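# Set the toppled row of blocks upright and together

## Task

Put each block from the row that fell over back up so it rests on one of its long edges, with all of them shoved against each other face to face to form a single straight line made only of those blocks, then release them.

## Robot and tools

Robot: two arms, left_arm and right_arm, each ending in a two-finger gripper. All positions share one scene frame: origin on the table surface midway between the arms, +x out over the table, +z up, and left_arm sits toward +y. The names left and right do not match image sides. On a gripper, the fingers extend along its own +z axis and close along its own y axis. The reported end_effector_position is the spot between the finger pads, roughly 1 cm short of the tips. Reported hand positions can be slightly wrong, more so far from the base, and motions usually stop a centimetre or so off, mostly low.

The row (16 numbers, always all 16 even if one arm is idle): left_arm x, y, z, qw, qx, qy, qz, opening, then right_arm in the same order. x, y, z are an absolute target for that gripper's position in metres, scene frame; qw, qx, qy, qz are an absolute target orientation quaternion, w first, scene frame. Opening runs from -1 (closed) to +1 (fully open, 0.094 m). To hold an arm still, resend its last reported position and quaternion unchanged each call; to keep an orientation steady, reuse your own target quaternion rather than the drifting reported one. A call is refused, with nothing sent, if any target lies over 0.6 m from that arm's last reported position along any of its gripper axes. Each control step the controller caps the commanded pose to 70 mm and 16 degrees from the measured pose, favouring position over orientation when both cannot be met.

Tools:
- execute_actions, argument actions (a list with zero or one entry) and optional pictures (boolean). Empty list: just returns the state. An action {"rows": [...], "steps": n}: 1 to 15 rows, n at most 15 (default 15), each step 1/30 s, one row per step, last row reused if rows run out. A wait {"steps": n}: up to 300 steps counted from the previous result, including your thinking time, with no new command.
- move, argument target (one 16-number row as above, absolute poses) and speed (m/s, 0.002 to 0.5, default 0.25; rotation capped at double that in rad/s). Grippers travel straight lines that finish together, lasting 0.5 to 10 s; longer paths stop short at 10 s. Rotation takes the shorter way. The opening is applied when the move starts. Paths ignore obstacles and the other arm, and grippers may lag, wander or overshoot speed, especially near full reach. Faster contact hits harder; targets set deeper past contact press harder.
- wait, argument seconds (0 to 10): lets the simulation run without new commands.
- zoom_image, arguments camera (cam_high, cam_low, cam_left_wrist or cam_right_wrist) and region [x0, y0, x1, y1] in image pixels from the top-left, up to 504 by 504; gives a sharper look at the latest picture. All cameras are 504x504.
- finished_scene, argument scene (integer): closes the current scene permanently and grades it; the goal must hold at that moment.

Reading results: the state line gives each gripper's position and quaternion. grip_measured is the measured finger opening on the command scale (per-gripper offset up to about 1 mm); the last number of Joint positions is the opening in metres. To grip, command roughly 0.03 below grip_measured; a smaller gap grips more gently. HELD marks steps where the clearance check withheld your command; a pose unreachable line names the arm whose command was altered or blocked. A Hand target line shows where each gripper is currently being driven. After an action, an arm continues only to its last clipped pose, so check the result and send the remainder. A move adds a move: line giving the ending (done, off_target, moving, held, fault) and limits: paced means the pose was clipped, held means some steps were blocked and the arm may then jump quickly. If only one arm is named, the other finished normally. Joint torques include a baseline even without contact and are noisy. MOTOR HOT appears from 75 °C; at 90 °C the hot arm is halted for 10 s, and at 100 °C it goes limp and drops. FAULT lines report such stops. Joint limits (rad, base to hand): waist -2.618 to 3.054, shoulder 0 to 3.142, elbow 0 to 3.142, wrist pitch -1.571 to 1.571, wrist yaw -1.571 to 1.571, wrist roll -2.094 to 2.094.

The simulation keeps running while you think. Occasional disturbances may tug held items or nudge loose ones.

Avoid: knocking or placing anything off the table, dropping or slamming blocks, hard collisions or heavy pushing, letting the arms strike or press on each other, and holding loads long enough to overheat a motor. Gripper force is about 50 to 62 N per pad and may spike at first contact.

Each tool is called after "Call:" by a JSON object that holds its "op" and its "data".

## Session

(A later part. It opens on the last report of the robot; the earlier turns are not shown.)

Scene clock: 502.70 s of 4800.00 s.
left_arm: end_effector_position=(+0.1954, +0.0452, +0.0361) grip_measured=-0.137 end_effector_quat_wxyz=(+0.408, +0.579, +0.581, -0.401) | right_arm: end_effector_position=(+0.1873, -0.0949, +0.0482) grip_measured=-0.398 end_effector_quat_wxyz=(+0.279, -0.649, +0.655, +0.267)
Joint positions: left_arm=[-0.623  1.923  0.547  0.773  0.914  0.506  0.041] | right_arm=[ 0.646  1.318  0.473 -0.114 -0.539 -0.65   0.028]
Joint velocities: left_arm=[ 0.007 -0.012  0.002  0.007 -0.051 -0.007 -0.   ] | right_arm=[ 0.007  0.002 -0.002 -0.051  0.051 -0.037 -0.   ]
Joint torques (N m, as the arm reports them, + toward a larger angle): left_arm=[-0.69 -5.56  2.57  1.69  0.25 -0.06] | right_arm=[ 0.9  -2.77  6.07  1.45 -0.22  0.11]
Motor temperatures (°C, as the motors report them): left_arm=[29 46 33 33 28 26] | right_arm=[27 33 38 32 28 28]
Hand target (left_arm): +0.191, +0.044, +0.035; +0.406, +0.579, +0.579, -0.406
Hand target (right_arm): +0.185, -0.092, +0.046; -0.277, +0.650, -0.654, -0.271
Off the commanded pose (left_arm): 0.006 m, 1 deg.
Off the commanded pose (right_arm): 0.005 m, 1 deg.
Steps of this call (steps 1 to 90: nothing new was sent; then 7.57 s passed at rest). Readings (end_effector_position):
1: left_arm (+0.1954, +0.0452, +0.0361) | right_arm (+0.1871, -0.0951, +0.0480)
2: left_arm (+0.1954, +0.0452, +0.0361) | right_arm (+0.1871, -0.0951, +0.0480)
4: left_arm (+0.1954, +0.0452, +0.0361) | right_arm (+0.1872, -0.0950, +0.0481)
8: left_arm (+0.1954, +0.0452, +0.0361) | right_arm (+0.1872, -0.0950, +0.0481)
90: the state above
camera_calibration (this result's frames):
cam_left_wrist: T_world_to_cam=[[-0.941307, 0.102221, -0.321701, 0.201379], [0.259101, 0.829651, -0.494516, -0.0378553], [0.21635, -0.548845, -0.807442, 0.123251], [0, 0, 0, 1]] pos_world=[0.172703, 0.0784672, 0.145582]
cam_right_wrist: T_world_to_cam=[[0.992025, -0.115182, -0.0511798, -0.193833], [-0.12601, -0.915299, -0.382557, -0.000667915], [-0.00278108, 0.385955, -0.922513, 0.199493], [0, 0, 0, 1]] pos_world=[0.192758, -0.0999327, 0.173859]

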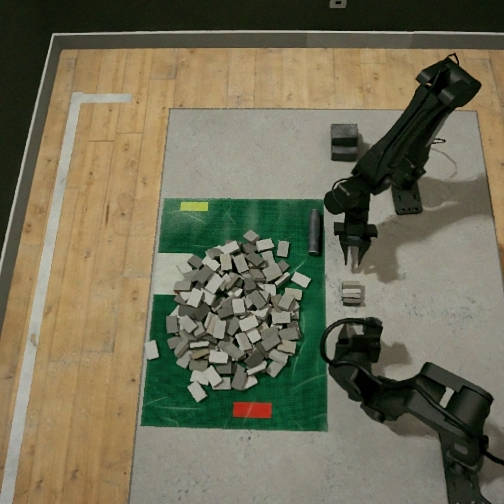

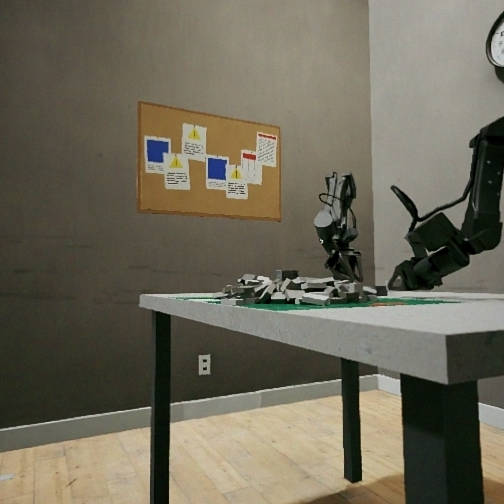

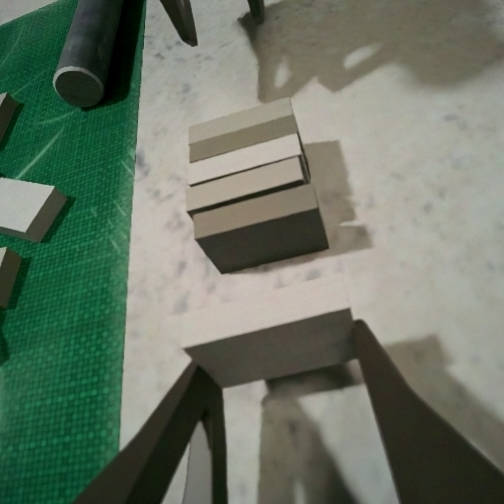

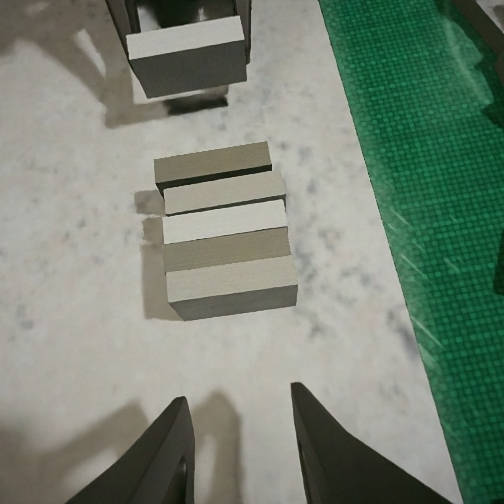

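Call:
{"op": "move", "data": {"target": [0.198,0.036,0.026,0.4056,0.5792,0.5792,-0.4056,-0.18,0.183,-0.075,0.02,0.2706,-0.6533,0.6533,0.2706,-0.4], "speed": 0.02}}

Scene clock: 507.33 s of 4800.00 s.
left_arm: end_effector_position=(+0.1922, +0.0439, +0.0200) grip_measured=-0.137 end_effector_quat_wxyz=(+0.396, +0.578, +0.589, -0.403) | right_arm: end_effector_position=(+0.1887, -0.0739, +0.0257) grip_measured=-0.398 end_effector_quat_wxyz=(+0.277, -0.653, +0.652, +0.267)
Joint positions: left_arm=[-0.633  1.983  0.547  0.81   0.906  0.499  0.041] | right_arm=[ 0.71   1.472  0.473  0.063 -0.507 -0.602  0.028]
Joint velocities: left_arm=[ 0.002  0.002  0.002  0.081 -0.066  0.022 -0.001] | right_arm=[-0.012 -0.012  0.002  0.022 -0.066 -0.022  0.   ]
Joint torques (N m, as the arm reports them, + toward a larger angle): left_arm=[-0.72 -5.55  4.95  1.6   0.26 -0.08] | right_arm=[ 0.83 -3.69  4.39  1.47 -0.21  0.12]
Motor temperatures (°C, as the motors report them): left_arm=[29 46 33 33 28 26] | right_arm=[27 33 38 32 28 28]
Hand target (left_arm): +0.198, +0.036, +0.026; +0.405, +0.579, +0.579, -0.406
Hand target (right_arm): +0.183, -0.075, +0.020; -0.271, +0.653, -0.653, -0.271
Off the commanded pose (left_arm): 0.011 m, 2 deg.
Off the commanded pose (right_arm): 0.008 m, 1 deg.
move: off_target (left_arm)
camera_calibration (this result's frames):
cam_left_wrist: T_world_to_cam=[[-0.948495, 0.108032, -0.297804, 0.193953], [0.248186, 0.837628, -0.486603, -0.0423121], [0.19688, -0.535451, -0.821298, 0.113719], [0, 0, 0, 1]] pos_world=[0.172076, 0.0753793, 0.130568]
cam_right_wrist: T_world_to_cam=[[0.993246, -0.104415, -0.0506008, -0.193379], [-0.115835, -0.917577, -0.380308, 0.00799715], [-0.00672049, 0.383601, -0.923475, 0.171291], [0, 0, 0, 1]] pos_world=[0.194151, -0.0785609, 0.151439]

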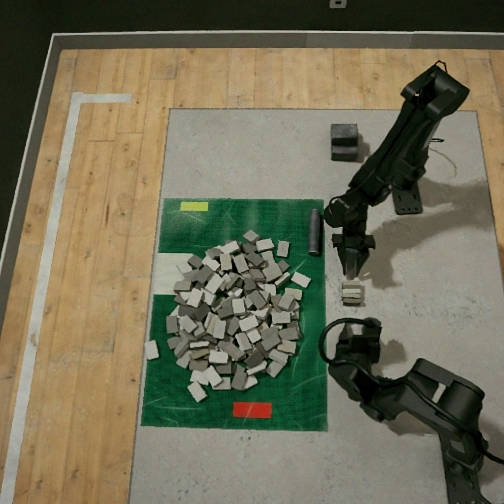

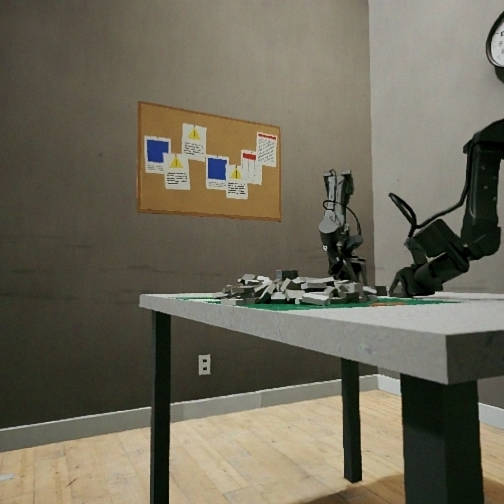

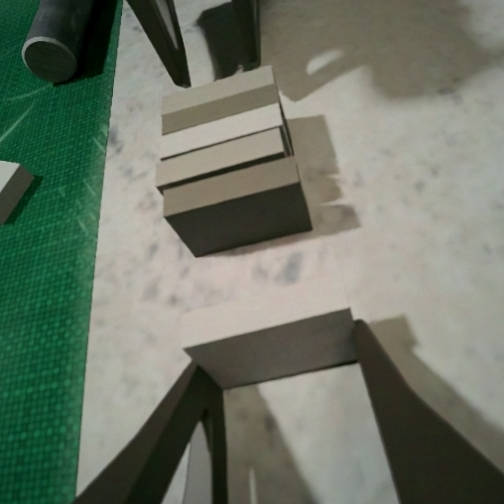

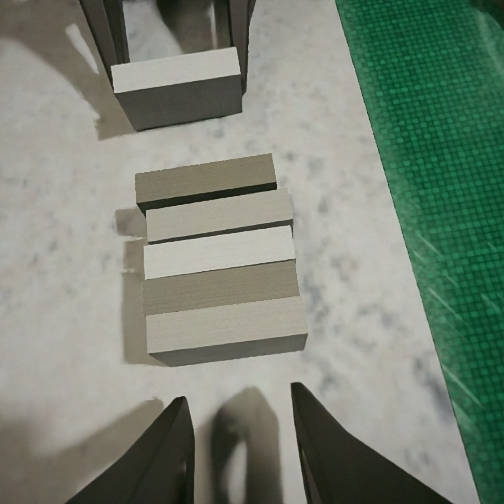

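Call:
{"op": "move", "data": {"target": [0.207,0.036,0.030,0.4056,0.5792,0.5792,-0.4056,-0.18,0.183,-0.066,0.012,0.2706,-0.6533,0.6533,0.2706,-0.4], "speed": 0.02}}

Scene clock: 514.17 s of 4800.00 s.
left_arm: end_effector_position=(+0.1998, +0.0390, +0.0250) grip_measured=-0.137 end_effector_quat_wxyz=(+0.401, +0.579, +0.586, -0.402) | right_arm: end_effector_position=(+0.1874, -0.0665, +0.0158) grip_measured=-0.398 end_effector_quat_wxyz=(+0.274, -0.654, +0.653, +0.267)
Joint positions: left_arm=[-0.633  1.983  0.581  0.789  0.906  0.499  0.041] | right_arm=[ 0.738  1.532  0.473  0.128 -0.491 -0.577  0.028]
Joint velocities: left_arm=[ 0.007  0.002 -0.002  0.007 -0.022 -0.037 -0.   ] | right_arm=[-0.007  0.002 -0.007  0.007 -0.037  0.022  0.   ]
Joint torques (N m, as the arm reports them, + toward a larger angle): left_arm=[ 0.88 -6.3   5.13  1.38  0.39  0.07] | right_arm=[ 0.89 -3.9   4.7   1.48 -0.2   0.11]
Motor temperatures (°C, as the motors report them): left_arm=[29 45 33 33 28 26] | right_arm=[27 33 37 33 28 28]
Hand target (left_arm): +0.207, +0.036, +0.030; +0.406, +0.579, +0.579, -0.405
Hand target (right_arm): +0.183, -0.066, +0.012; -0.271, +0.653, -0.653, -0.271
Off the commanded pose (left_arm): 0.009 m, 1 deg.
Off the commanded pose (right_arm): 0.006 m, 1 deg.
After step 90, 2.63 s passed at rest.
move: done
camera_calibration (this result's frames):
cam_left_wrist: T_world_to_cam=[[-0.945496, 0.10592, -0.307926, 0.202918], [0.252928, 0.834469, -0.489581, -0.0384761], [0.205098, -0.54078, -0.815777, 0.112153], [0, 0, 0, 1]] pos_world=[0.178588, 0.0712641, 0.135139]
cam_right_wrist: T_world_to_cam=[[0.993041, -0.104468, -0.0543704, -0.191689], [-0.117275, -0.919452, -0.375307, 0.0109406], [-0.0107835, 0.379071, -0.925305, 0.159723], [0, 0, 0, 1]] pos_world=[0.19336, -0.0705122, 0.141476]

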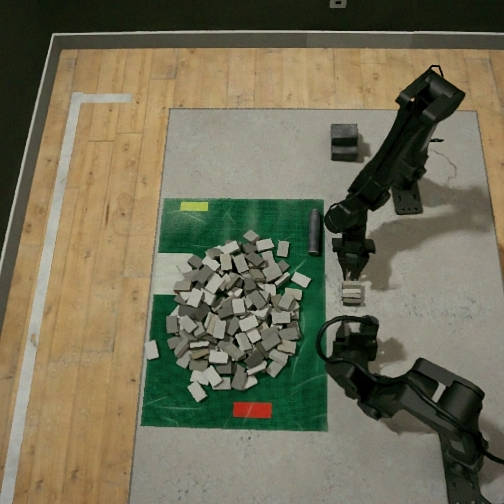

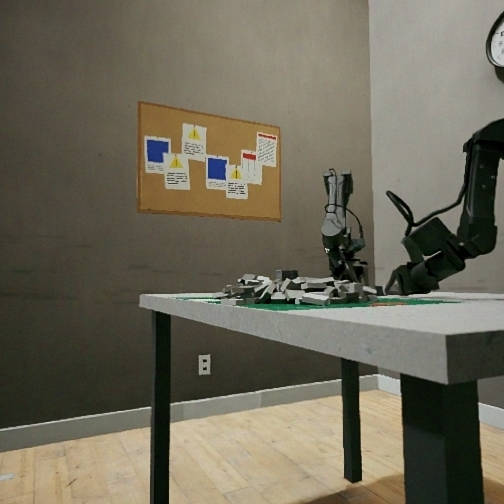

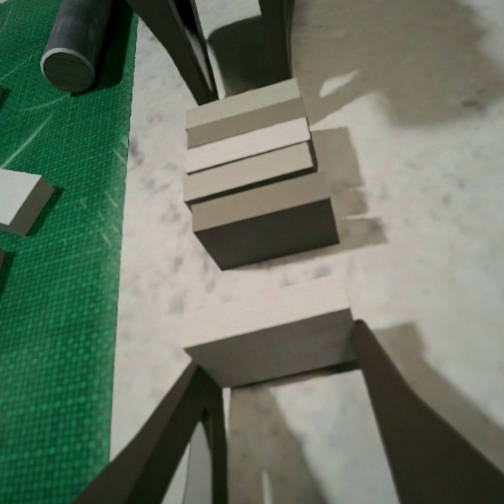

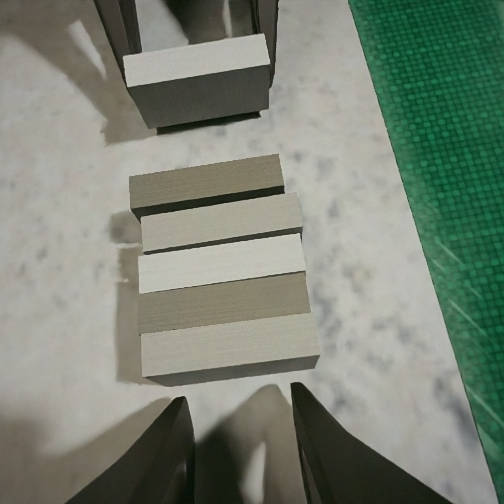

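Call:
{"op": "move", "data": {"target": [0.210,0.022,0.026,0.4056,0.5792,0.5792,-0.4056,-0.18,0.182,-0.060,0.009,0.2706,-0.6533,0.6533,0.2706,-0.4], "speed": 0.01}}

Scene clock: 520.20 s of 4800.00 s.
left_arm: end_effector_position=(+0.2037, +0.0299, +0.0208) grip_measured=-0.137 end_effector_quat_wxyz=(+0.396, +0.579, +0.587, -0.405) | right_arm: end_effector_position=(+0.1869, -0.0620, +0.0138) grip_measured=-0.398 end_effector_quat_wxyz=(+0.277, -0.653, +0.654, +0.265)
Joint positions: left_arm=[-0.651  2.02   0.62   0.786  0.896  0.484  0.041] | right_arm=[ 0.756  1.548  0.473  0.158 -0.475 -0.558  0.028]
Joint velocities: left_arm=[ 0.022  0.007 -0.007 -0.051  0.007  0.022 -0.001] | right_arm=[-0.002 -0.012  0.012  0.037  0.095  0.022  0.001]
Joint torques (N m, as the arm reports them, + toward a larger angle): left_arm=[-0.66 -6.07  5.13  1.62  0.21 -0.06] | right_arm=[ 1.   -3.31  5.22  1.52 -0.22  0.08]
Motor temperatures (°C, as the motors report them): left_arm=[29 45 33 33 28 26] | right_arm=[27 33 37 33 28 28]
Hand target (left_arm): +0.210, +0.022, +0.027; +0.406, +0.579, +0.579, -0.406
Hand target (right_arm): +0.182, -0.060, +0.009; -0.271, +0.653, -0.653, -0.271
Off the commanded pose (left_arm): 0.011 m, 1 deg.
Off the commanded pose (right_arm): 0.007 m, 1 deg.
After step 90, 0.80 s passed at rest.
move: off_target (left_arm)
camera_calibration (this result's frames):
cam_left_wrist: T_world_to_cam=[[-0.948151, 0.111193, -0.297736, 0.206441], [0.251471, 0.835334, -0.488855, -0.0336243], [0.194352, -0.53838, -0.819985, 0.105129], [0, 0, 0, 1]] pos_world=[0.183761, 0.0617319, 0.131231]
cam_right_wrist: T_world_to_cam=[[0.992796, -0.108937, -0.0498787, -0.191103], [-0.119722, -0.918228, -0.377523, 0.0148519], [-0.00467368, 0.380775, -0.924656, 0.155184], [0, 0, 0, 1]] pos_world=[0.19223, -0.0662708, 0.139566]

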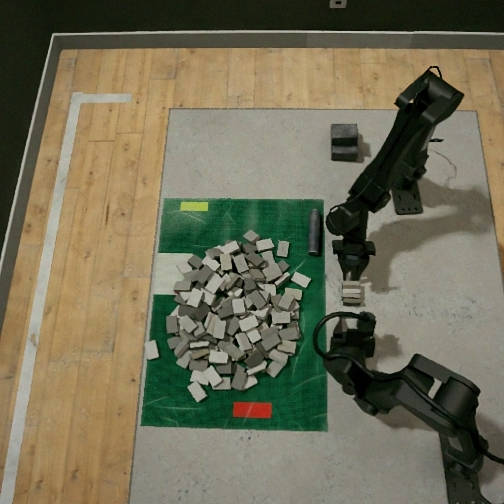

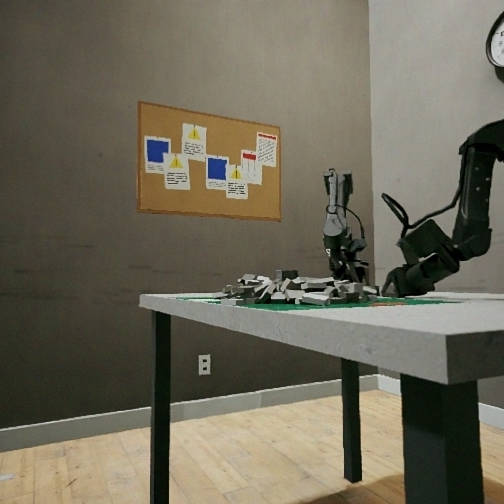

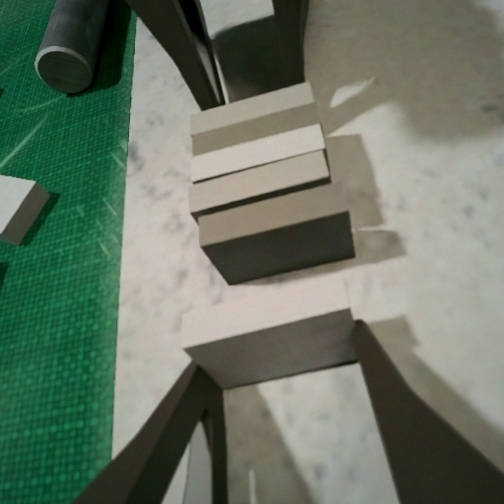

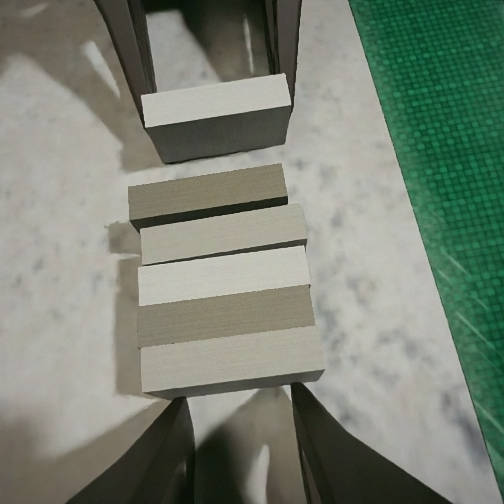

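Call:
{"op": "move", "data": {"target": [0.209,0.016,0.026,0.4056,0.5792,0.5792,-0.4056,-0.18,0.182,-0.060,0.009,0.2706,-0.6533,0.6533,0.2706,-0.4], "speed": 0.006}}

Call:
{"op": "execute_actions", "data": {"actions": []}}

Scene clock: 526.27 s of 4800.00 s.
left_arm: end_effector_position=(+0.2019, +0.0256, +0.0209) grip_measured=-0.137 end_effector_quat_wxyz=(+0.396, +0.578, +0.589, -0.403) | right_arm: end_effector_position=(+0.1867, -0.0620, +0.0138) grip_measured=-0.398 end_effector_quat_wxyz=(+0.277, -0.653, +0.654, +0.265)
Joint positions: left_arm=[-0.668  2.02   0.62   0.797  0.878  0.468  0.041] | right_arm=[ 0.756  1.548  0.473  0.158 -0.475 -0.558  0.028]
Joint velocities: left_arm=[-0.017  0.002  0.002 -0.007 -0.051  0.007  0.   ] | right_arm=[ 0.002  0.002 -0.012 -0.051  0.022 -0.066  0.   ]
Joint torques (N m, as the arm reports them, + toward a larger angle): left_arm=[-0.7  -5.52  5.69  1.61  0.22 -0.08] | right_arm=[ 1.09 -3.28  5.27  1.54 -0.22  0.1 ]
Motor temperatures (°C, as the motors report them): left_arm=[29 45 33 34 28 26] | right_arm=[27 33 37 33 27 28]
Hand target (left_arm): +0.209, +0.016, +0.027; +0.405, +0.579, +0.579, -0.406
Hand target (right_arm): +0.182, -0.060, +0.009; -0.270, +0.654, -0.653, -0.271
Off the commanded pose (left_arm): 0.013 m, 2 deg.
Off the commanded pose (right_arm): 0.007 m, 1 deg.
After step 90, 0.23 s passed at rest.
move: off_target (left_arm)
camera_calibration (this result's frames):
cam_left_wrist: T_world_to_cam=[[-0.948625, 0.108553, -0.2972, 0.205364], [0.248301, 0.837586, -0.486618, -0.0289961], [0.196107, -0.535412, -0.821508, 0.102931], [0, 0, 0, 1]] pos_world=[0.181827, 0.0571044, 0.131483]
cam_right_wrist: T_world_to_cam=[[0.992795, -0.108826, -0.0501475, -0.190973], [-0.119721, -0.918239, -0.377496, 0.0148902], [-0.00496608, 0.38078, -0.924652, 0.155216], [0, 0, 0, 1]] pos_world=[0.192151, -0.0662131, 0.139565]

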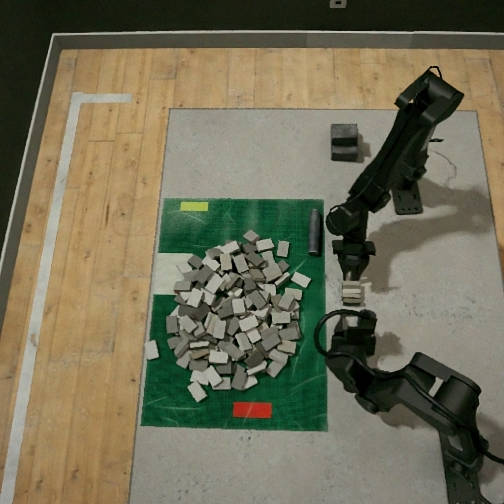

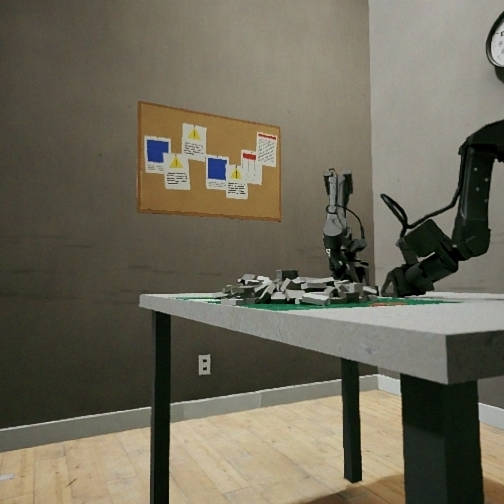

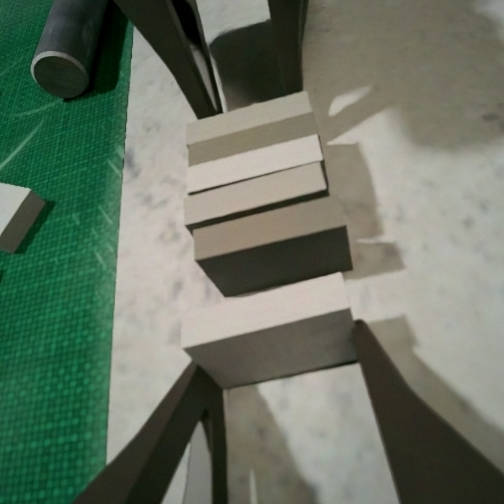

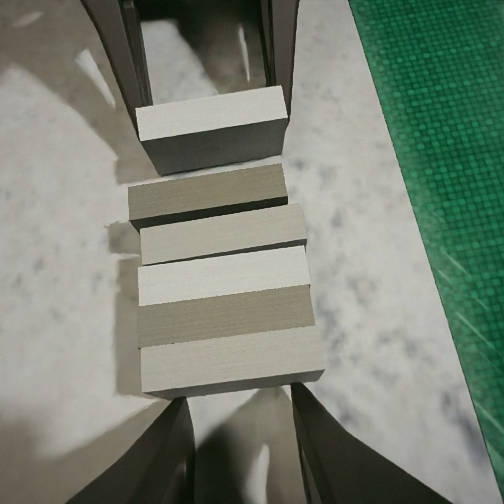

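Scene clock: 526.27 s of 4800.00 s.
left_arm: end_effector_position=(+0.2019, +0.0256, +0.0209) grip_measured=-0.137 end_effector_quat_wxyz=(+0.396, +0.578, +0.589, -0.403) | right_arm: end_effector_position=(+0.1867, -0.0620, +0.0138) grip_measured=-0.398 end_effector_quat_wxyz=(+0.277, -0.653, +0.654, +0.265)
Joint positions: left_arm=[-0.668  2.02   0.62   0.797  0.878  0.468  0.041] | right_arm=[ 0.756  1.548  0.473  0.158 -0.475 -0.558  0.028]
Joint velocities: left_arm=[-0.017  0.002  0.002 -0.007 -0.051  0.007  0.   ] | right_arm=[ 0.002  0.002 -0.012 -0.051  0.022 -0.066  0.   ]
Joint torques (N m, as the arm reports them, + toward a larger angle): left_arm=[-0.7  -5.52  5.69  1.61  0.22 -0.08] | right_arm=[ 1.09 -3.28  5.27  1.54 -0.22  0.1 ]
Motor temperatures (°C, as the motors report them): left_arm=[29 45 33 34 28 26] | right_arm=[27 33 37 33 27 28]
Hand target (left_arm): +0.209, +0.016, +0.027; +0.405, +0.579, +0.579, -0.406
Hand target (right_arm): +0.182, -0.060, +0.009; -0.270, +0.654, -0.653, -0.271
Off the commanded pose (left_arm): 0.013 m, 2 deg.
Off the commanded pose (right_arm): 0.007 m, 1 deg.
camera_calibration (this result's frames):
cam_left_wrist: T_world_to_cam=[[-0.948625, 0.108553, -0.2972, 0.205364], [0.248301, 0.837586, -0.486618, -0.0289961], [0.196107, -0.535412, -0.821508, 0.102931], [0, 0, 0, 1]] pos_world=[0.181827, 0.0571044, 0.131483]
cam_right_wrist: T_world_to_cam=[[0.992795, -0.108826, -0.0501475, -0.190973], [-0.119721, -0.918239, -0.377496, 0.0148902], [-0.00496608, 0.38078, -0.924652, 0.155216], [0, 0, 0, 1]] pos_world=[0.192151, -0.0662131, 0.139565]

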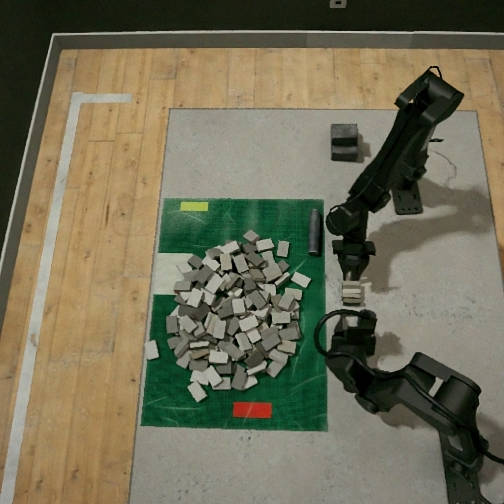

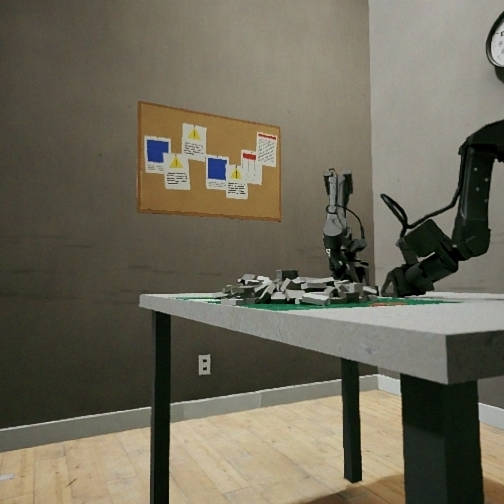

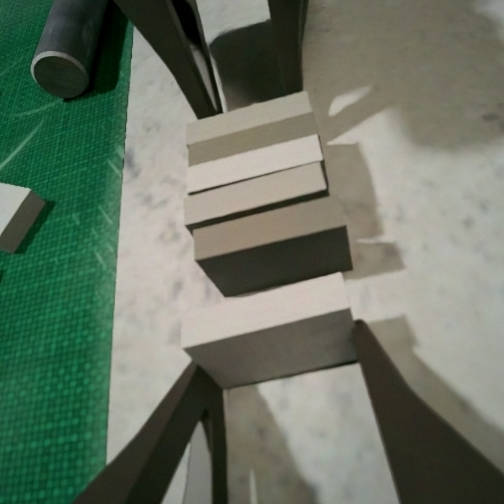

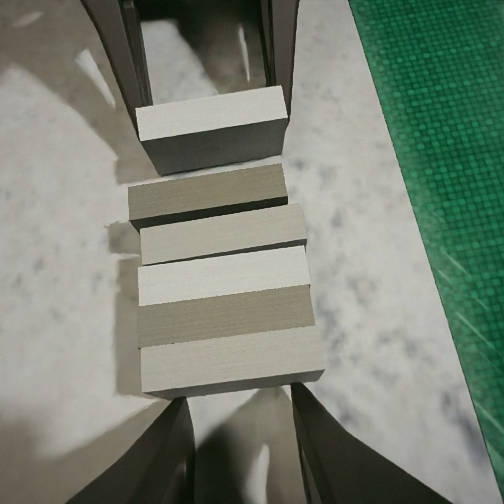

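Call:
{"op": "execute_actions", "data": {"actions": [{"rows": [[0.209,0.016,0.026,0.4056,0.5792,0.5792,-0.4056,-0.12,0.182,-0.060,0.009,0.2706,-0.6533,0.6533,0.2706,-0.4],[0.209,0.016,0.026,0.4056,0.5792,0.5792,-0.4056,-0.11,0.182,-0.060,0.009,0.2706,-0.6533,0.6533,0.2706,-0.4],[0.209,0.016,0.026,0.4056,0.5792,0.5792,-0.4056,-0.10,0.182,-0.060,0.009,0.2706,-0.6533,0.6533,0.2706,-0.4],[0.209,0.016,0.026,0.4056,0.5792,0.5792,-0.4056,-0.09,0.182,-0.060,0.009,0.2706,-0.6533,0.6533,0.2706,-0.4],[0.209,0.016,0.026,0.4056,0.5792,0.5792,-0.4056,-0.08,0.182,-0.060,0.009,0.2706,-0.6533,0.6533,0.2706,-0.4],[0.209,0.016,0.026,0.4056,0.5792,0.5792,-0.4056,-0.06,0.182,-0.060,0.009,0.2706,-0.6533,0.6533,0.2706,-0.4],[0.209,0.016,0.026,0.4056,0.5792,0.5792,-0.4056,-0.04,0.182,-0.060,0.009,0.2706,-0.6533,0.6533,0.2706,-0.4],[0.209,0.016,0.026,0.4056,0.5792,0.5792,-0.4056,-0.02,0.182,-0.060,0.009,0.2706,-0.6533,0.6533,0.2706,-0.4],[0.209,0.016,0.026,0.4056,0.5792,0.5792,-0.4056,0.0,0.182,-0.060,0.009,0.2706,-0.6533,0.6533,0.2706,-0.4]], "steps": 15}]}}

Scene clock: 532.37 s of 4800.00 s.
left_arm: end_effector_position=(+0.2022, +0.0254, +0.0214) grip_measured=-0.003 end_effector_quat_wxyz=(+0.397, +0.578, +0.588, -0.403) | right_arm: end_effector_position=(+0.1867, -0.0620, +0.0138) grip_measured=-0.398 end_effector_quat_wxyz=(+0.277, -0.653, +0.654, +0.265)
Joint positions: left_arm=[-0.668  2.02   0.62   0.8    0.878  0.467  0.047] | right_arm=[ 0.756  1.548  0.473  0.158 -0.475 -0.558  0.028]
Joint velocities: left_arm=[ 0.017 -0.017 -0.017  0.007 -0.022  0.022 -0.001] | right_arm=[ 0.007 -0.002  0.012  0.007  0.051 -0.066 -0.001]
Joint torques (N m, as the arm reports them, + toward a larger angle): left_arm=[-0.78 -5.51  5.63  1.61  0.23 -0.05] | right_arm=[ 0.97 -3.39  5.22  1.53 -0.21  0.1 ]
Motor temperatures (°C, as the motors report them): left_arm=[29 44 34 34 28 26] | right_arm=[27 33 37 33 27 28]
Hand target (left_arm): +0.209, +0.016, +0.026; +0.406, +0.579, +0.579, -0.406
Hand target (right_arm): +0.182, -0.060, +0.009; -0.270, +0.653, -0.653, -0.271
Off the commanded pose (left_arm): 0.012 m, 1 deg.
Off the commanded pose (right_arm): 0.007 m, 1 deg.
Steps of this call (steps 1 to 90: nothing new was sent; then 2.60 s passed at rest; steps 91 to 105: all 15 steps of this action). Readings (end_effector_position):
91: left_arm (+0.2019, +0.0256, +0.0209) | right_arm (+0.1867, -0.0620, +0.0138)
92: left_arm (+0.2019, +0.0256, +0.0209) | right_arm (+0.1867, -0.0620, +0.0138)
94: left_arm (+0.2019, +0.0256, +0.0210) | right_arm (+0.1867, -0.0620, +0.0138)
98: left_arm (+0.2020, +0.0255, +0.0212) | right_arm (+0.1867, -0.0620, +0.0138)
105: the state above
camera_calibration (this result's frames):
cam_left_wrist: T_world_to_cam=[[-0.9479, 0.107843, -0.299759, 0.205747], [0.249393, 0.836675, -0.487625, -0.0288221], [0.198214, -0.536977, -0.81998, 0.102774], [0, 0, 0, 1]] pos_world=[0.181845, 0.0571137, 0.131893]
cam_right_wrist: T_world_to_cam=[[0.992795, -0.108826, -0.0501475, -0.190973], [-0.119721, -0.918239, -0.377496, 0.0148902], [-0.00496608, 0.38078, -0.924652, 0.155216], [0, 0, 0, 1]] pos_world=[0.192151, -0.0662131, 0.139565]

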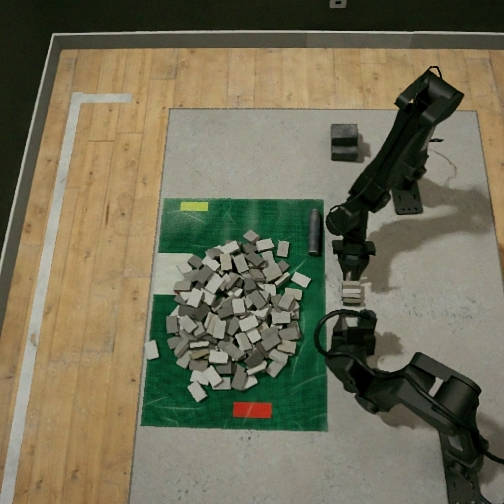

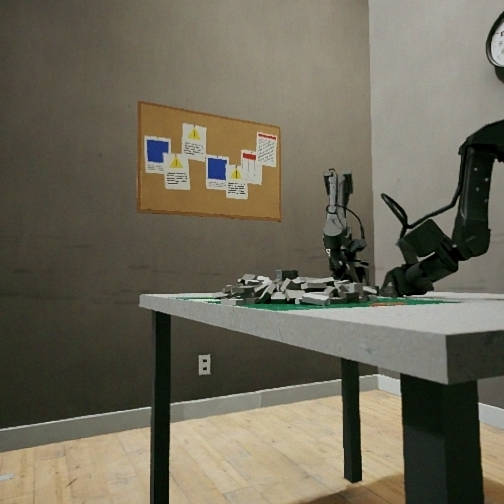

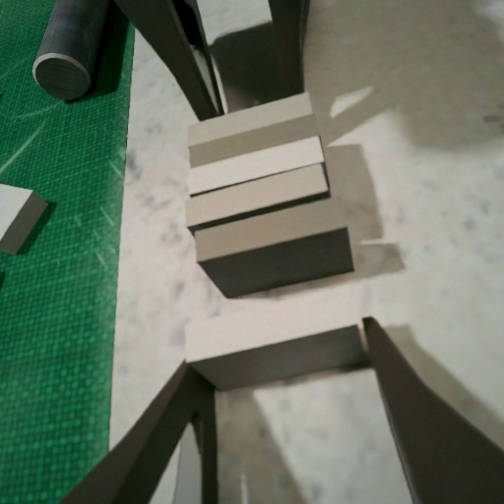

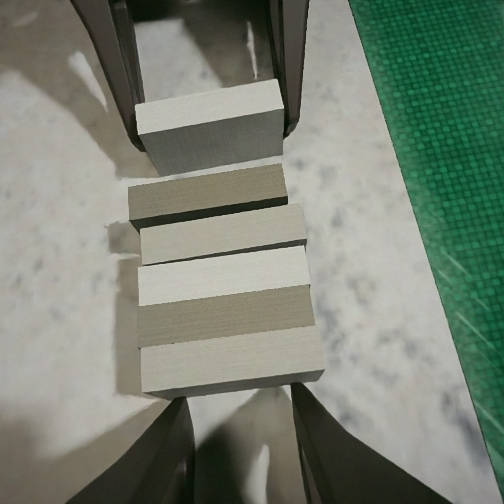

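Call:
{"op": "execute_actions", "data": {"actions": [{"rows": [[0.209,0.020,0.026,0.4056,0.5792,0.5792,-0.4056,0.1,0.182,-0.060,0.009,0.2706,-0.6533,0.6533,0.2706,-0.4],[0.209,0.020,0.026,0.4056,0.5792,0.5792,-0.4056,0.2,0.182,-0.060,0.009,0.2706,-0.6533,0.6533,0.2706,-0.4],[0.209,0.020,0.026,0.4056,0.5792,0.5792,-0.4056,0.3,0.182,-0.060,0.009,0.2706,-0.6533,0.6533,0.2706,-0.4],[0.209,0.020,0.026,0.4056,0.5792,0.5792,-0.4056,0.4,0.182,-0.060,0.009,0.2706,-0.6533,0.6533,0.2706,-0.4],[0.209,0.020,0.026,0.4056,0.5792,0.5792,-0.4056,0.5,0.182,-0.060,0.009,0.2706,-0.6533,0.6533,0.2706,-0.4],[0.209,0.020,0.026,0.4056,0.5792,0.5792,-0.4056,0.6,0.182,-0.060,0.009,0.2706,-0.6533,0.6533,0.2706,-0.4],[0.209,0.020,0.026,0.4056,0.5792,0.5792,-0.4056,0.7,0.182,-0.060,0.009,0.2706,-0.6533,0.6533,0.2706,-0.4]], "steps": 15}], "pictures": false}}

Call:
{"op": "move", "data": {"target": [0.208,-0.012,0.025,0.4056,0.5792,0.5792,-0.4056,0.7,0.182,-0.060,0.009,0.2706,-0.6533,0.6533,0.2706,-0.4], "speed": 0.015}}

Scene clock: 544.77 s of 4800.00 s.
left_arm: end_effector_position=(+0.2022, +0.0254, +0.0215) grip_measured=+0.697 end_effector_quat_wxyz=(+0.397, +0.578, +0.588, -0.403) | right_arm: end_effector_position=(+0.1867, -0.0620, +0.0138) grip_measured=-0.398 end_effector_quat_wxyz=(+0.277, -0.653, +0.654, +0.265)
Joint positions: left_arm=[-0.668  2.02   0.62   0.801  0.878  0.467  0.08 ] | right_arm=[ 0.756  1.548  0.473  0.158 -0.475 -0.558  0.028]
Joint velocities: left_arm=[-0.007  0.007 -0.007  0.051 -0.007 -0.007 -0.001] | right_arm=[ 0.007  0.007 -0.007 -0.022 -0.007 -0.007  0.   ]
Joint torques (N m, as the arm reports them, + toward a larger angle): left_arm=[ 0.26 -5.87  5.18  1.57  0.32  0.03] | right_arm=[ 1.   -3.24  5.15  1.55 -0.22  0.1 ]
Motor temperatures (°C, as the motors report them): left_arm=[29 44 34 35 28 26] | right_arm=[27 33 37 34 27 28]
Hand target (left_arm): +0.209, +0.020, +0.026; +0.406, +0.579, +0.579, -0.405
Hand target (right_arm): +0.182, -0.060, +0.009; -0.270, +0.653, -0.653, -0.271
Off the commanded pose (left_arm): 0.010 m, 1 deg.
Off the commanded pose (right_arm): 0.007 m, 1 deg.
Steps of this call (steps 1 to 90: nothing new was sent; then 8.90 s passed at rest; steps 91 to 105: all 15 steps of this action). Readings (end_effector_position):
91: left_arm (+0.2022, +0.0254, +0.0215) | right_arm (+0.1867, -0.0620, +0.0138)
92: left_arm (+0.2022, +0.0254, +0.0215) | right_arm (+0.1867, -0.0620, +0.0138)
94: left_arm (+0.2022, +0.0254, +0.0215) | right_arm (+0.1867, -0.0620, +0.0138)
98: left_arm (+0.2022, +0.0254, +0.0215) | right_arm (+0.1867, -0.0620, +0.0138)
105: the state above

Scene clock: 547.77 s of 4800.00 s.
left_arm: end_effector_position=(+0.2031, -0.0048, +0.0218) grip_measured=+0.697 end_effector_quat_wxyz=(+0.399, +0.580, +0.584, -0.405) | right_arm: end_effector_position=(+0.1867, -0.0620, +0.0138) grip_measured=-0.398 end_effector_quat_wxyz=(+0.277, -0.653, +0.654, +0.265)
Joint positions: left_arm=[-0.744  2.07   0.693  0.831  0.821  0.409  0.08 ] | right_arm=[ 0.756  1.548  0.473  0.158 -0.475 -0.558  0.028]
Joint velocities: left_arm=[ 0.002  0.002 -0.002  0.007  0.037  0.022  0.   ] | right_arm=[-0.017  0.012 -0.007  0.037 -0.051 -0.051  0.   ]
Joint torques (N m, as the arm reports them, + toward a larger angle): left_arm=[-0.72 -6.4   5.18  1.62  0.12 -0.05] | right_arm=[ 1.   -3.3   5.13  1.54 -0.19  0.09]
Motor temperatures (°C, as the motors report them): left_arm=[29 44 34 35 28 26] | right_arm=[27 33 37 34 27 28]
Hand target (left_arm): +0.208, -0.012, +0.026; +0.406, +0.579, +0.579, -0.406
Hand target (right_arm): +0.182, -0.060, +0.009; -0.270, +0.653, -0.653, -0.271
Off the commanded pose (left_arm): 0.009 m, 1 deg.
Off the commanded pose (right_arm): 0.007 m, 1 deg.
move: done
camera_calibration (this result's frames):
cam_left_wrist: T_world_to_cam=[[-0.94542, 0.112514, -0.305813, 0.2096], [0.258045, 0.831601, -0.491785, -0.00529524], [0.198982, -0.543857, -0.815246, 0.0864316], [0, 0, 0, 1]] pos_world=[0.182328, 0.0278271, 0.131957]
cam_right_wrist: T_world_to_cam=[[0.992795, -0.108826, -0.0501475, -0.190973], [-0.119721, -0.918239, -0.377496, 0.0148902], [-0.00496608, 0.38078, -0.924652, 0.155216], [0, 0, 0, 1]] pos_world=[0.192151, -0.0662131, 0.139565]

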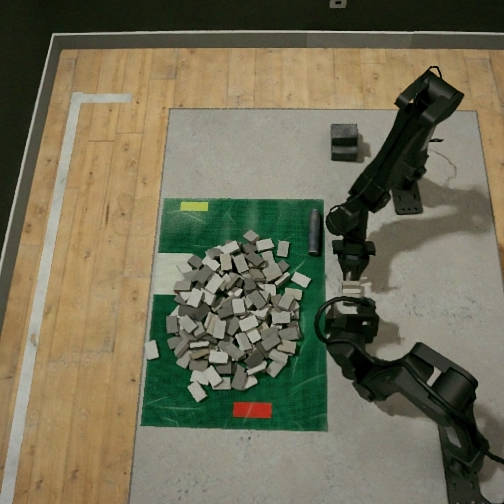

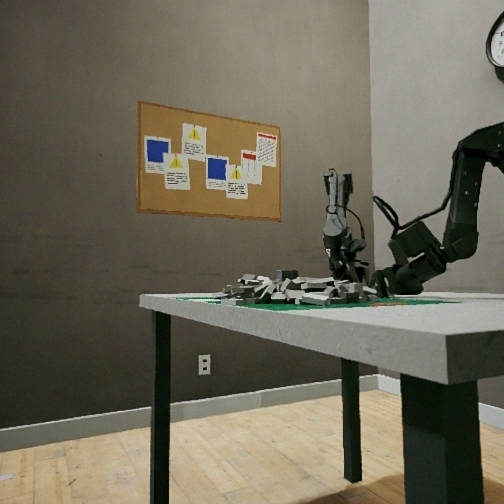

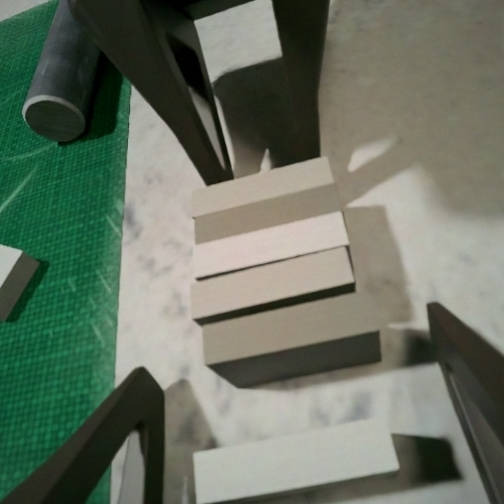

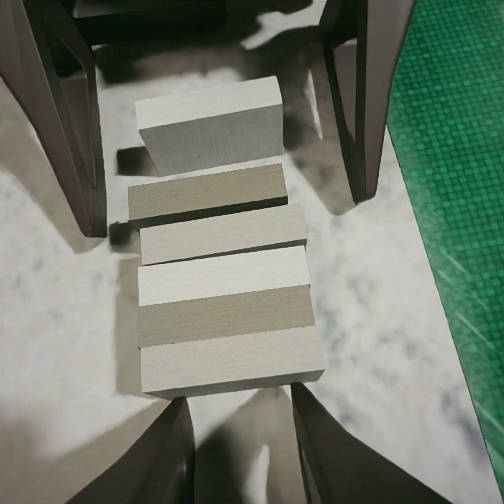

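Call:
{"op": "move", "data": {"target": [0.207,-0.031,0.025,0.4056,0.5792,0.5792,-0.4056,0.7,0.182,-0.060,0.009,0.2706,-0.6533,0.6533,0.2706,-0.4], "speed": 0.012}}

Scene clock: 554.80 s of 4800.00 s.
left_arm: end_effector_position=(+0.2027, -0.0236, +0.0221) grip_measured=+0.697 end_effector_quat_wxyz=(+0.400, +0.581, +0.583, -0.404) | right_arm: end_effector_position=(+0.1867, -0.0620, +0.0138) grip_measured=-0.398 end_effector_quat_wxyz=(+0.277, -0.653, +0.654, +0.265)
Joint positions: left_arm=[-0.79   2.097  0.74   0.836  0.781  0.378  0.08 ] | right_arm=[ 0.756  1.548  0.473  0.158 -0.475 -0.558  0.028]
Joint velocities: left_arm=[-0.017  0.007  0.002 -0.037 -0.007 -0.037 -0.   ] | right_arm=[ 0.007  0.002 -0.002 -0.095  0.007 -0.066 -0.   ]
Joint torques (N m, as the arm reports them, + toward a larger angle): left_arm=[-0.76 -6.73  5.3   1.67  0.1  -0.08] | right_arm=[ 1.02 -3.31  5.18  1.53 -0.25  0.1 ]
Motor temperatures (°C, as the motors report them): left_arm=[29 44 34 35 28 26] | right_arm=[27 33 37 34 27 28]
Hand target (left_arm): +0.207, -0.031, +0.026; +0.405, +0.579, +0.579, -0.406
Hand target (right_arm): +0.182, -0.060, +0.009; -0.270, +0.653, -0.653, -0.271
Off the commanded pose (left_arm): 0.009 m, 1 deg.
Off the commanded pose (right_arm): 0.007 m, 1 deg.
After step 90, 1.60 s passed at rest.
move: done
camera_calibration (this result's frames):
cam_left_wrist: T_world_to_cam=[[-0.944356, 0.113139, -0.308856, 0.211304], [0.260228, 0.831292, -0.491157, 0.0101078], [0.20118, -0.5442, -0.814477, 0.0759671], [0, 0, 0, 1]] pos_world=[0.181633, 0.00903212, 0.1321]
cam_right_wrist: T_world_to_cam=[[0.992795, -0.108826, -0.0501475, -0.190973], [-0.119721, -0.918239, -0.377496, 0.0148902], [-0.00496608, 0.38078, -0.924652, 0.155216], [0, 0, 0, 1]] pos_world=[0.192151, -0.0662131, 0.139565]

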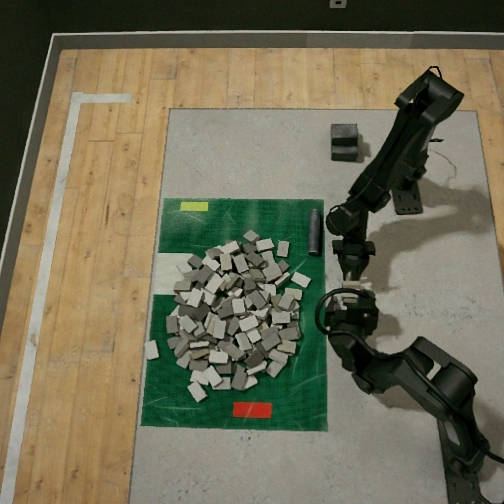

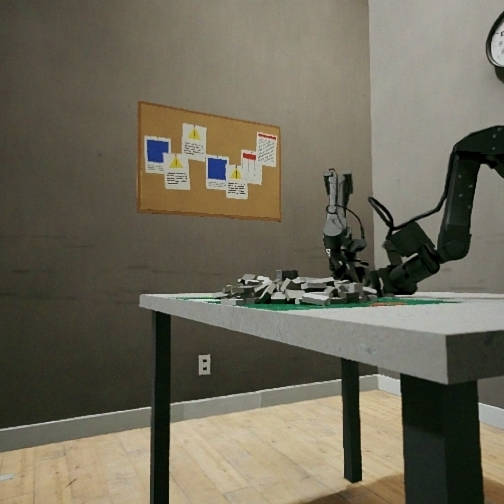

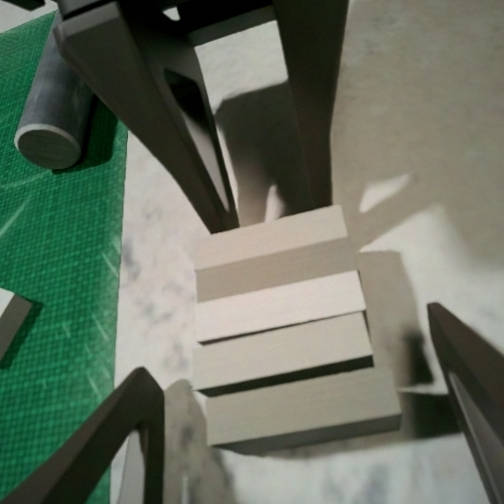

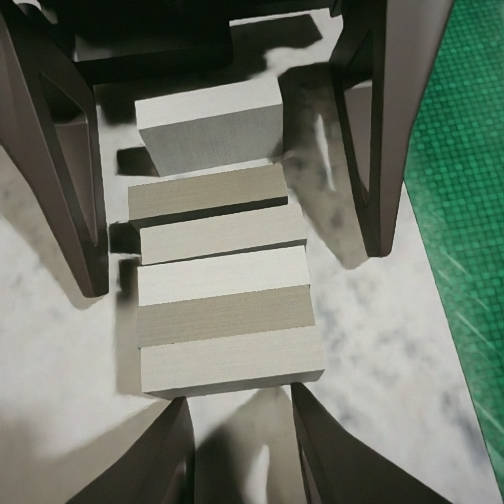

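Call:
{"op": "execute_actions", "data": {"actions": [{"rows": [[0.207,-0.031,0.025,0.4056,0.5792,0.5792,-0.4056,0.62,0.182,-0.060,0.009,0.2706,-0.6533,0.6533,0.2706,-0.4],[0.207,-0.031,0.025,0.4056,0.5792,0.5792,-0.4056,0.56,0.182,-0.060,0.009,0.2706,-0.6533,0.6533,0.2706,-0.4],[0.207,-0.031,0.025,0.4056,0.5792,0.5792,-0.4056,0.50,0.182,-0.060,0.009,0.2706,-0.6533,0.6533,0.2706,-0.4],[0.207,-0.031,0.025,0.4056,0.5792,0.5792,-0.4056,0.44,0.182,-0.060,0.009,0.2706,-0.6533,0.6533,0.2706,-0.4],[0.207,-0.031,0.025,0.4056,0.5792,0.5792,-0.4056,0.38,0.182,-0.060,0.009,0.2706,-0.6533,0.6533,0.2706,-0.4],[0.207,-0.031,0.025,0.4056,0.5792,0.5792,-0.4056,0.32,0.182,-0.060,0.009,0.2706,-0.6533,0.6533,0.2706,-0.4],[0.207,-0.031,0.025,0.4056,0.5792,0.5792,-0.4056,0.28,0.182,-0.060,0.009,0.2706,-0.6533,0.6533,0.2706,-0.4],[0.207,-0.031,0.025,0.4056,0.5792,0.5792,-0.4056,0.24,0.182,-0.060,0.009,0.2706,-0.6533,0.6533,0.2706,-0.4],[0.207,-0.031,0.025,0.4056,0.5792,0.5792,-0.4056,0.20,0.182,-0.060,0.009,0.2706,-0.6533,0.6533,0.2706,-0.4],[0.207,-0.031,0.025,0.4056,0.5792,0.5792,-0.4056,0.17,0.182,-0.060,0.009,0.2706,-0.6533,0.6533,0.2706,-0.4],[0.207,-0.031,0.025,0.4056,0.5792,0.5792,-0.4056,0.14,0.182,-0.060,0.009,0.2706,-0.6533,0.6533,0.2706,-0.4],[0.207,-0.031,0.025,0.4056,0.5792,0.5792,-0.4056,0.12,0.182,-0.060,0.009,0.2706,-0.6533,0.6533,0.2706,-0.4]], "steps": 15}]}}

Scene clock: 564.80 s of 4800.00 s.
left_arm: end_effector_position=(+0.2029, -0.0236, +0.0220) grip_measured=+0.123 end_effector_quat_wxyz=(+0.400, +0.581, +0.583, -0.404) | right_arm: end_effector_position=(+0.1867, -0.0620, +0.0138) grip_measured=-0.398 end_effector_quat_wxyz=(+0.277, -0.653, +0.654, +0.265)
Joint positions: left_arm=[-0.79   2.097  0.74   0.836  0.78   0.377  0.053] | right_arm=[ 0.756  1.548  0.473  0.158 -0.475 -0.558  0.028]
Joint velocities: left_arm=[-0.007 -0.012  0.002 -0.051 -0.007  0.037 -0.   ] | right_arm=[ 0.002 -0.022 -0.012  0.007 -0.037 -0.007 -0.001]
Joint torques (N m, as the arm reports them, + toward a larger angle): left_arm=[-0.66 -6.65  5.28  1.65  0.11 -0.06] | right_arm=[ 0.98 -3.28  5.17  1.54 -0.22  0.09]
Motor temperatures (°C, as the motors report them): left_arm=[29 44 34 35 28 26] | right_arm=[27 33 37 34 27 28]
Hand target (left_arm): +0.207, -0.031, +0.025; +0.406, +0.579, +0.579, -0.406
Hand target (right_arm): +0.182, -0.060, +0.009; -0.270, +0.653, -0.653, -0.271
Off the commanded pose (left_arm): 0.009 m, 1 deg.
Off the commanded pose (right_arm): 0.007 m, 1 deg.
Steps of this call (steps 1 to 90: nothing new was sent; then 6.50 s passed at rest; steps 91 to 105: all 15 steps of this action). Readings (end_effector_position):
91: left_arm (+0.2028, -0.0236, +0.0221) | right_arm (+0.1867, -0.0620, +0.0138)
92: left_arm (+0.2028, -0.0236, +0.0221) | right_arm (+0.1867, -0.0620, +0.0138)
94: left_arm (+0.2028, -0.0236, +0.0221) | right_arm (+0.1867, -0.0620, +0.0138)
98: left_arm (+0.2029, -0.0236, +0.0220) | right_arm (+0.1867, -0.0620, +0.0138)
105: the state above
camera_calibration (this result's frames):
cam_left_wrist: T_world_to_cam=[[-0.944513, 0.112001, -0.308788, 0.211511], [0.259154, 0.831707, -0.491023, 0.0102716], [0.201826, -0.543801, -0.814584, 0.0758], [0, 0, 0, 1]] pos_world=[0.181814, 0.00898765, 0.132101]
cam_right_wrist: T_world_to_cam=[[0.992795, -0.108826, -0.0501475, -0.190973], [-0.119721, -0.918239, -0.377496, 0.0148902], [-0.00496608, 0.38078, -0.924652, 0.155216], [0, 0, 0, 1]] pos_world=[0.192151, -0.0662131, 0.139565]

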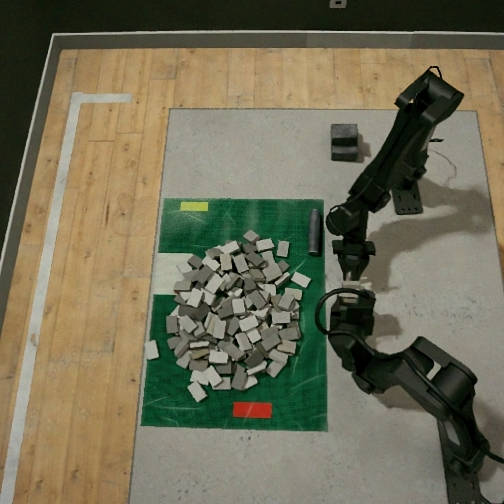

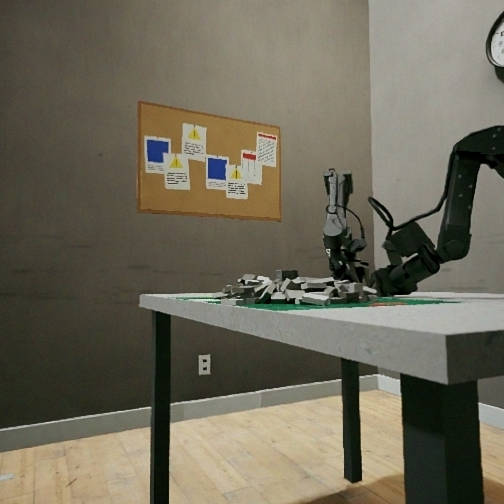

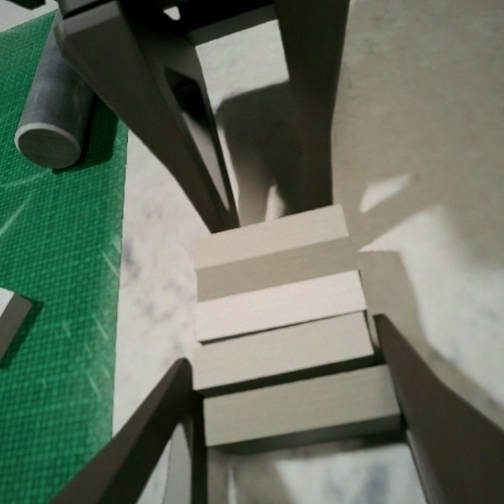

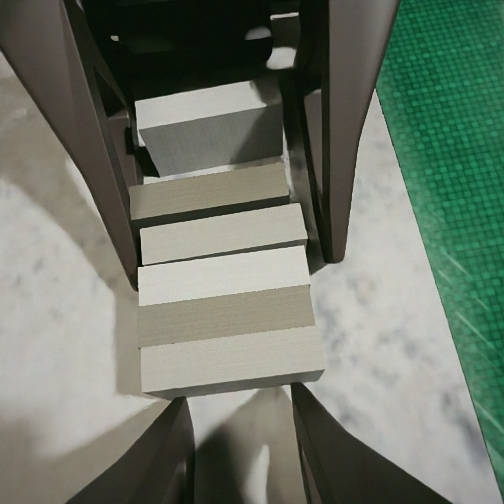

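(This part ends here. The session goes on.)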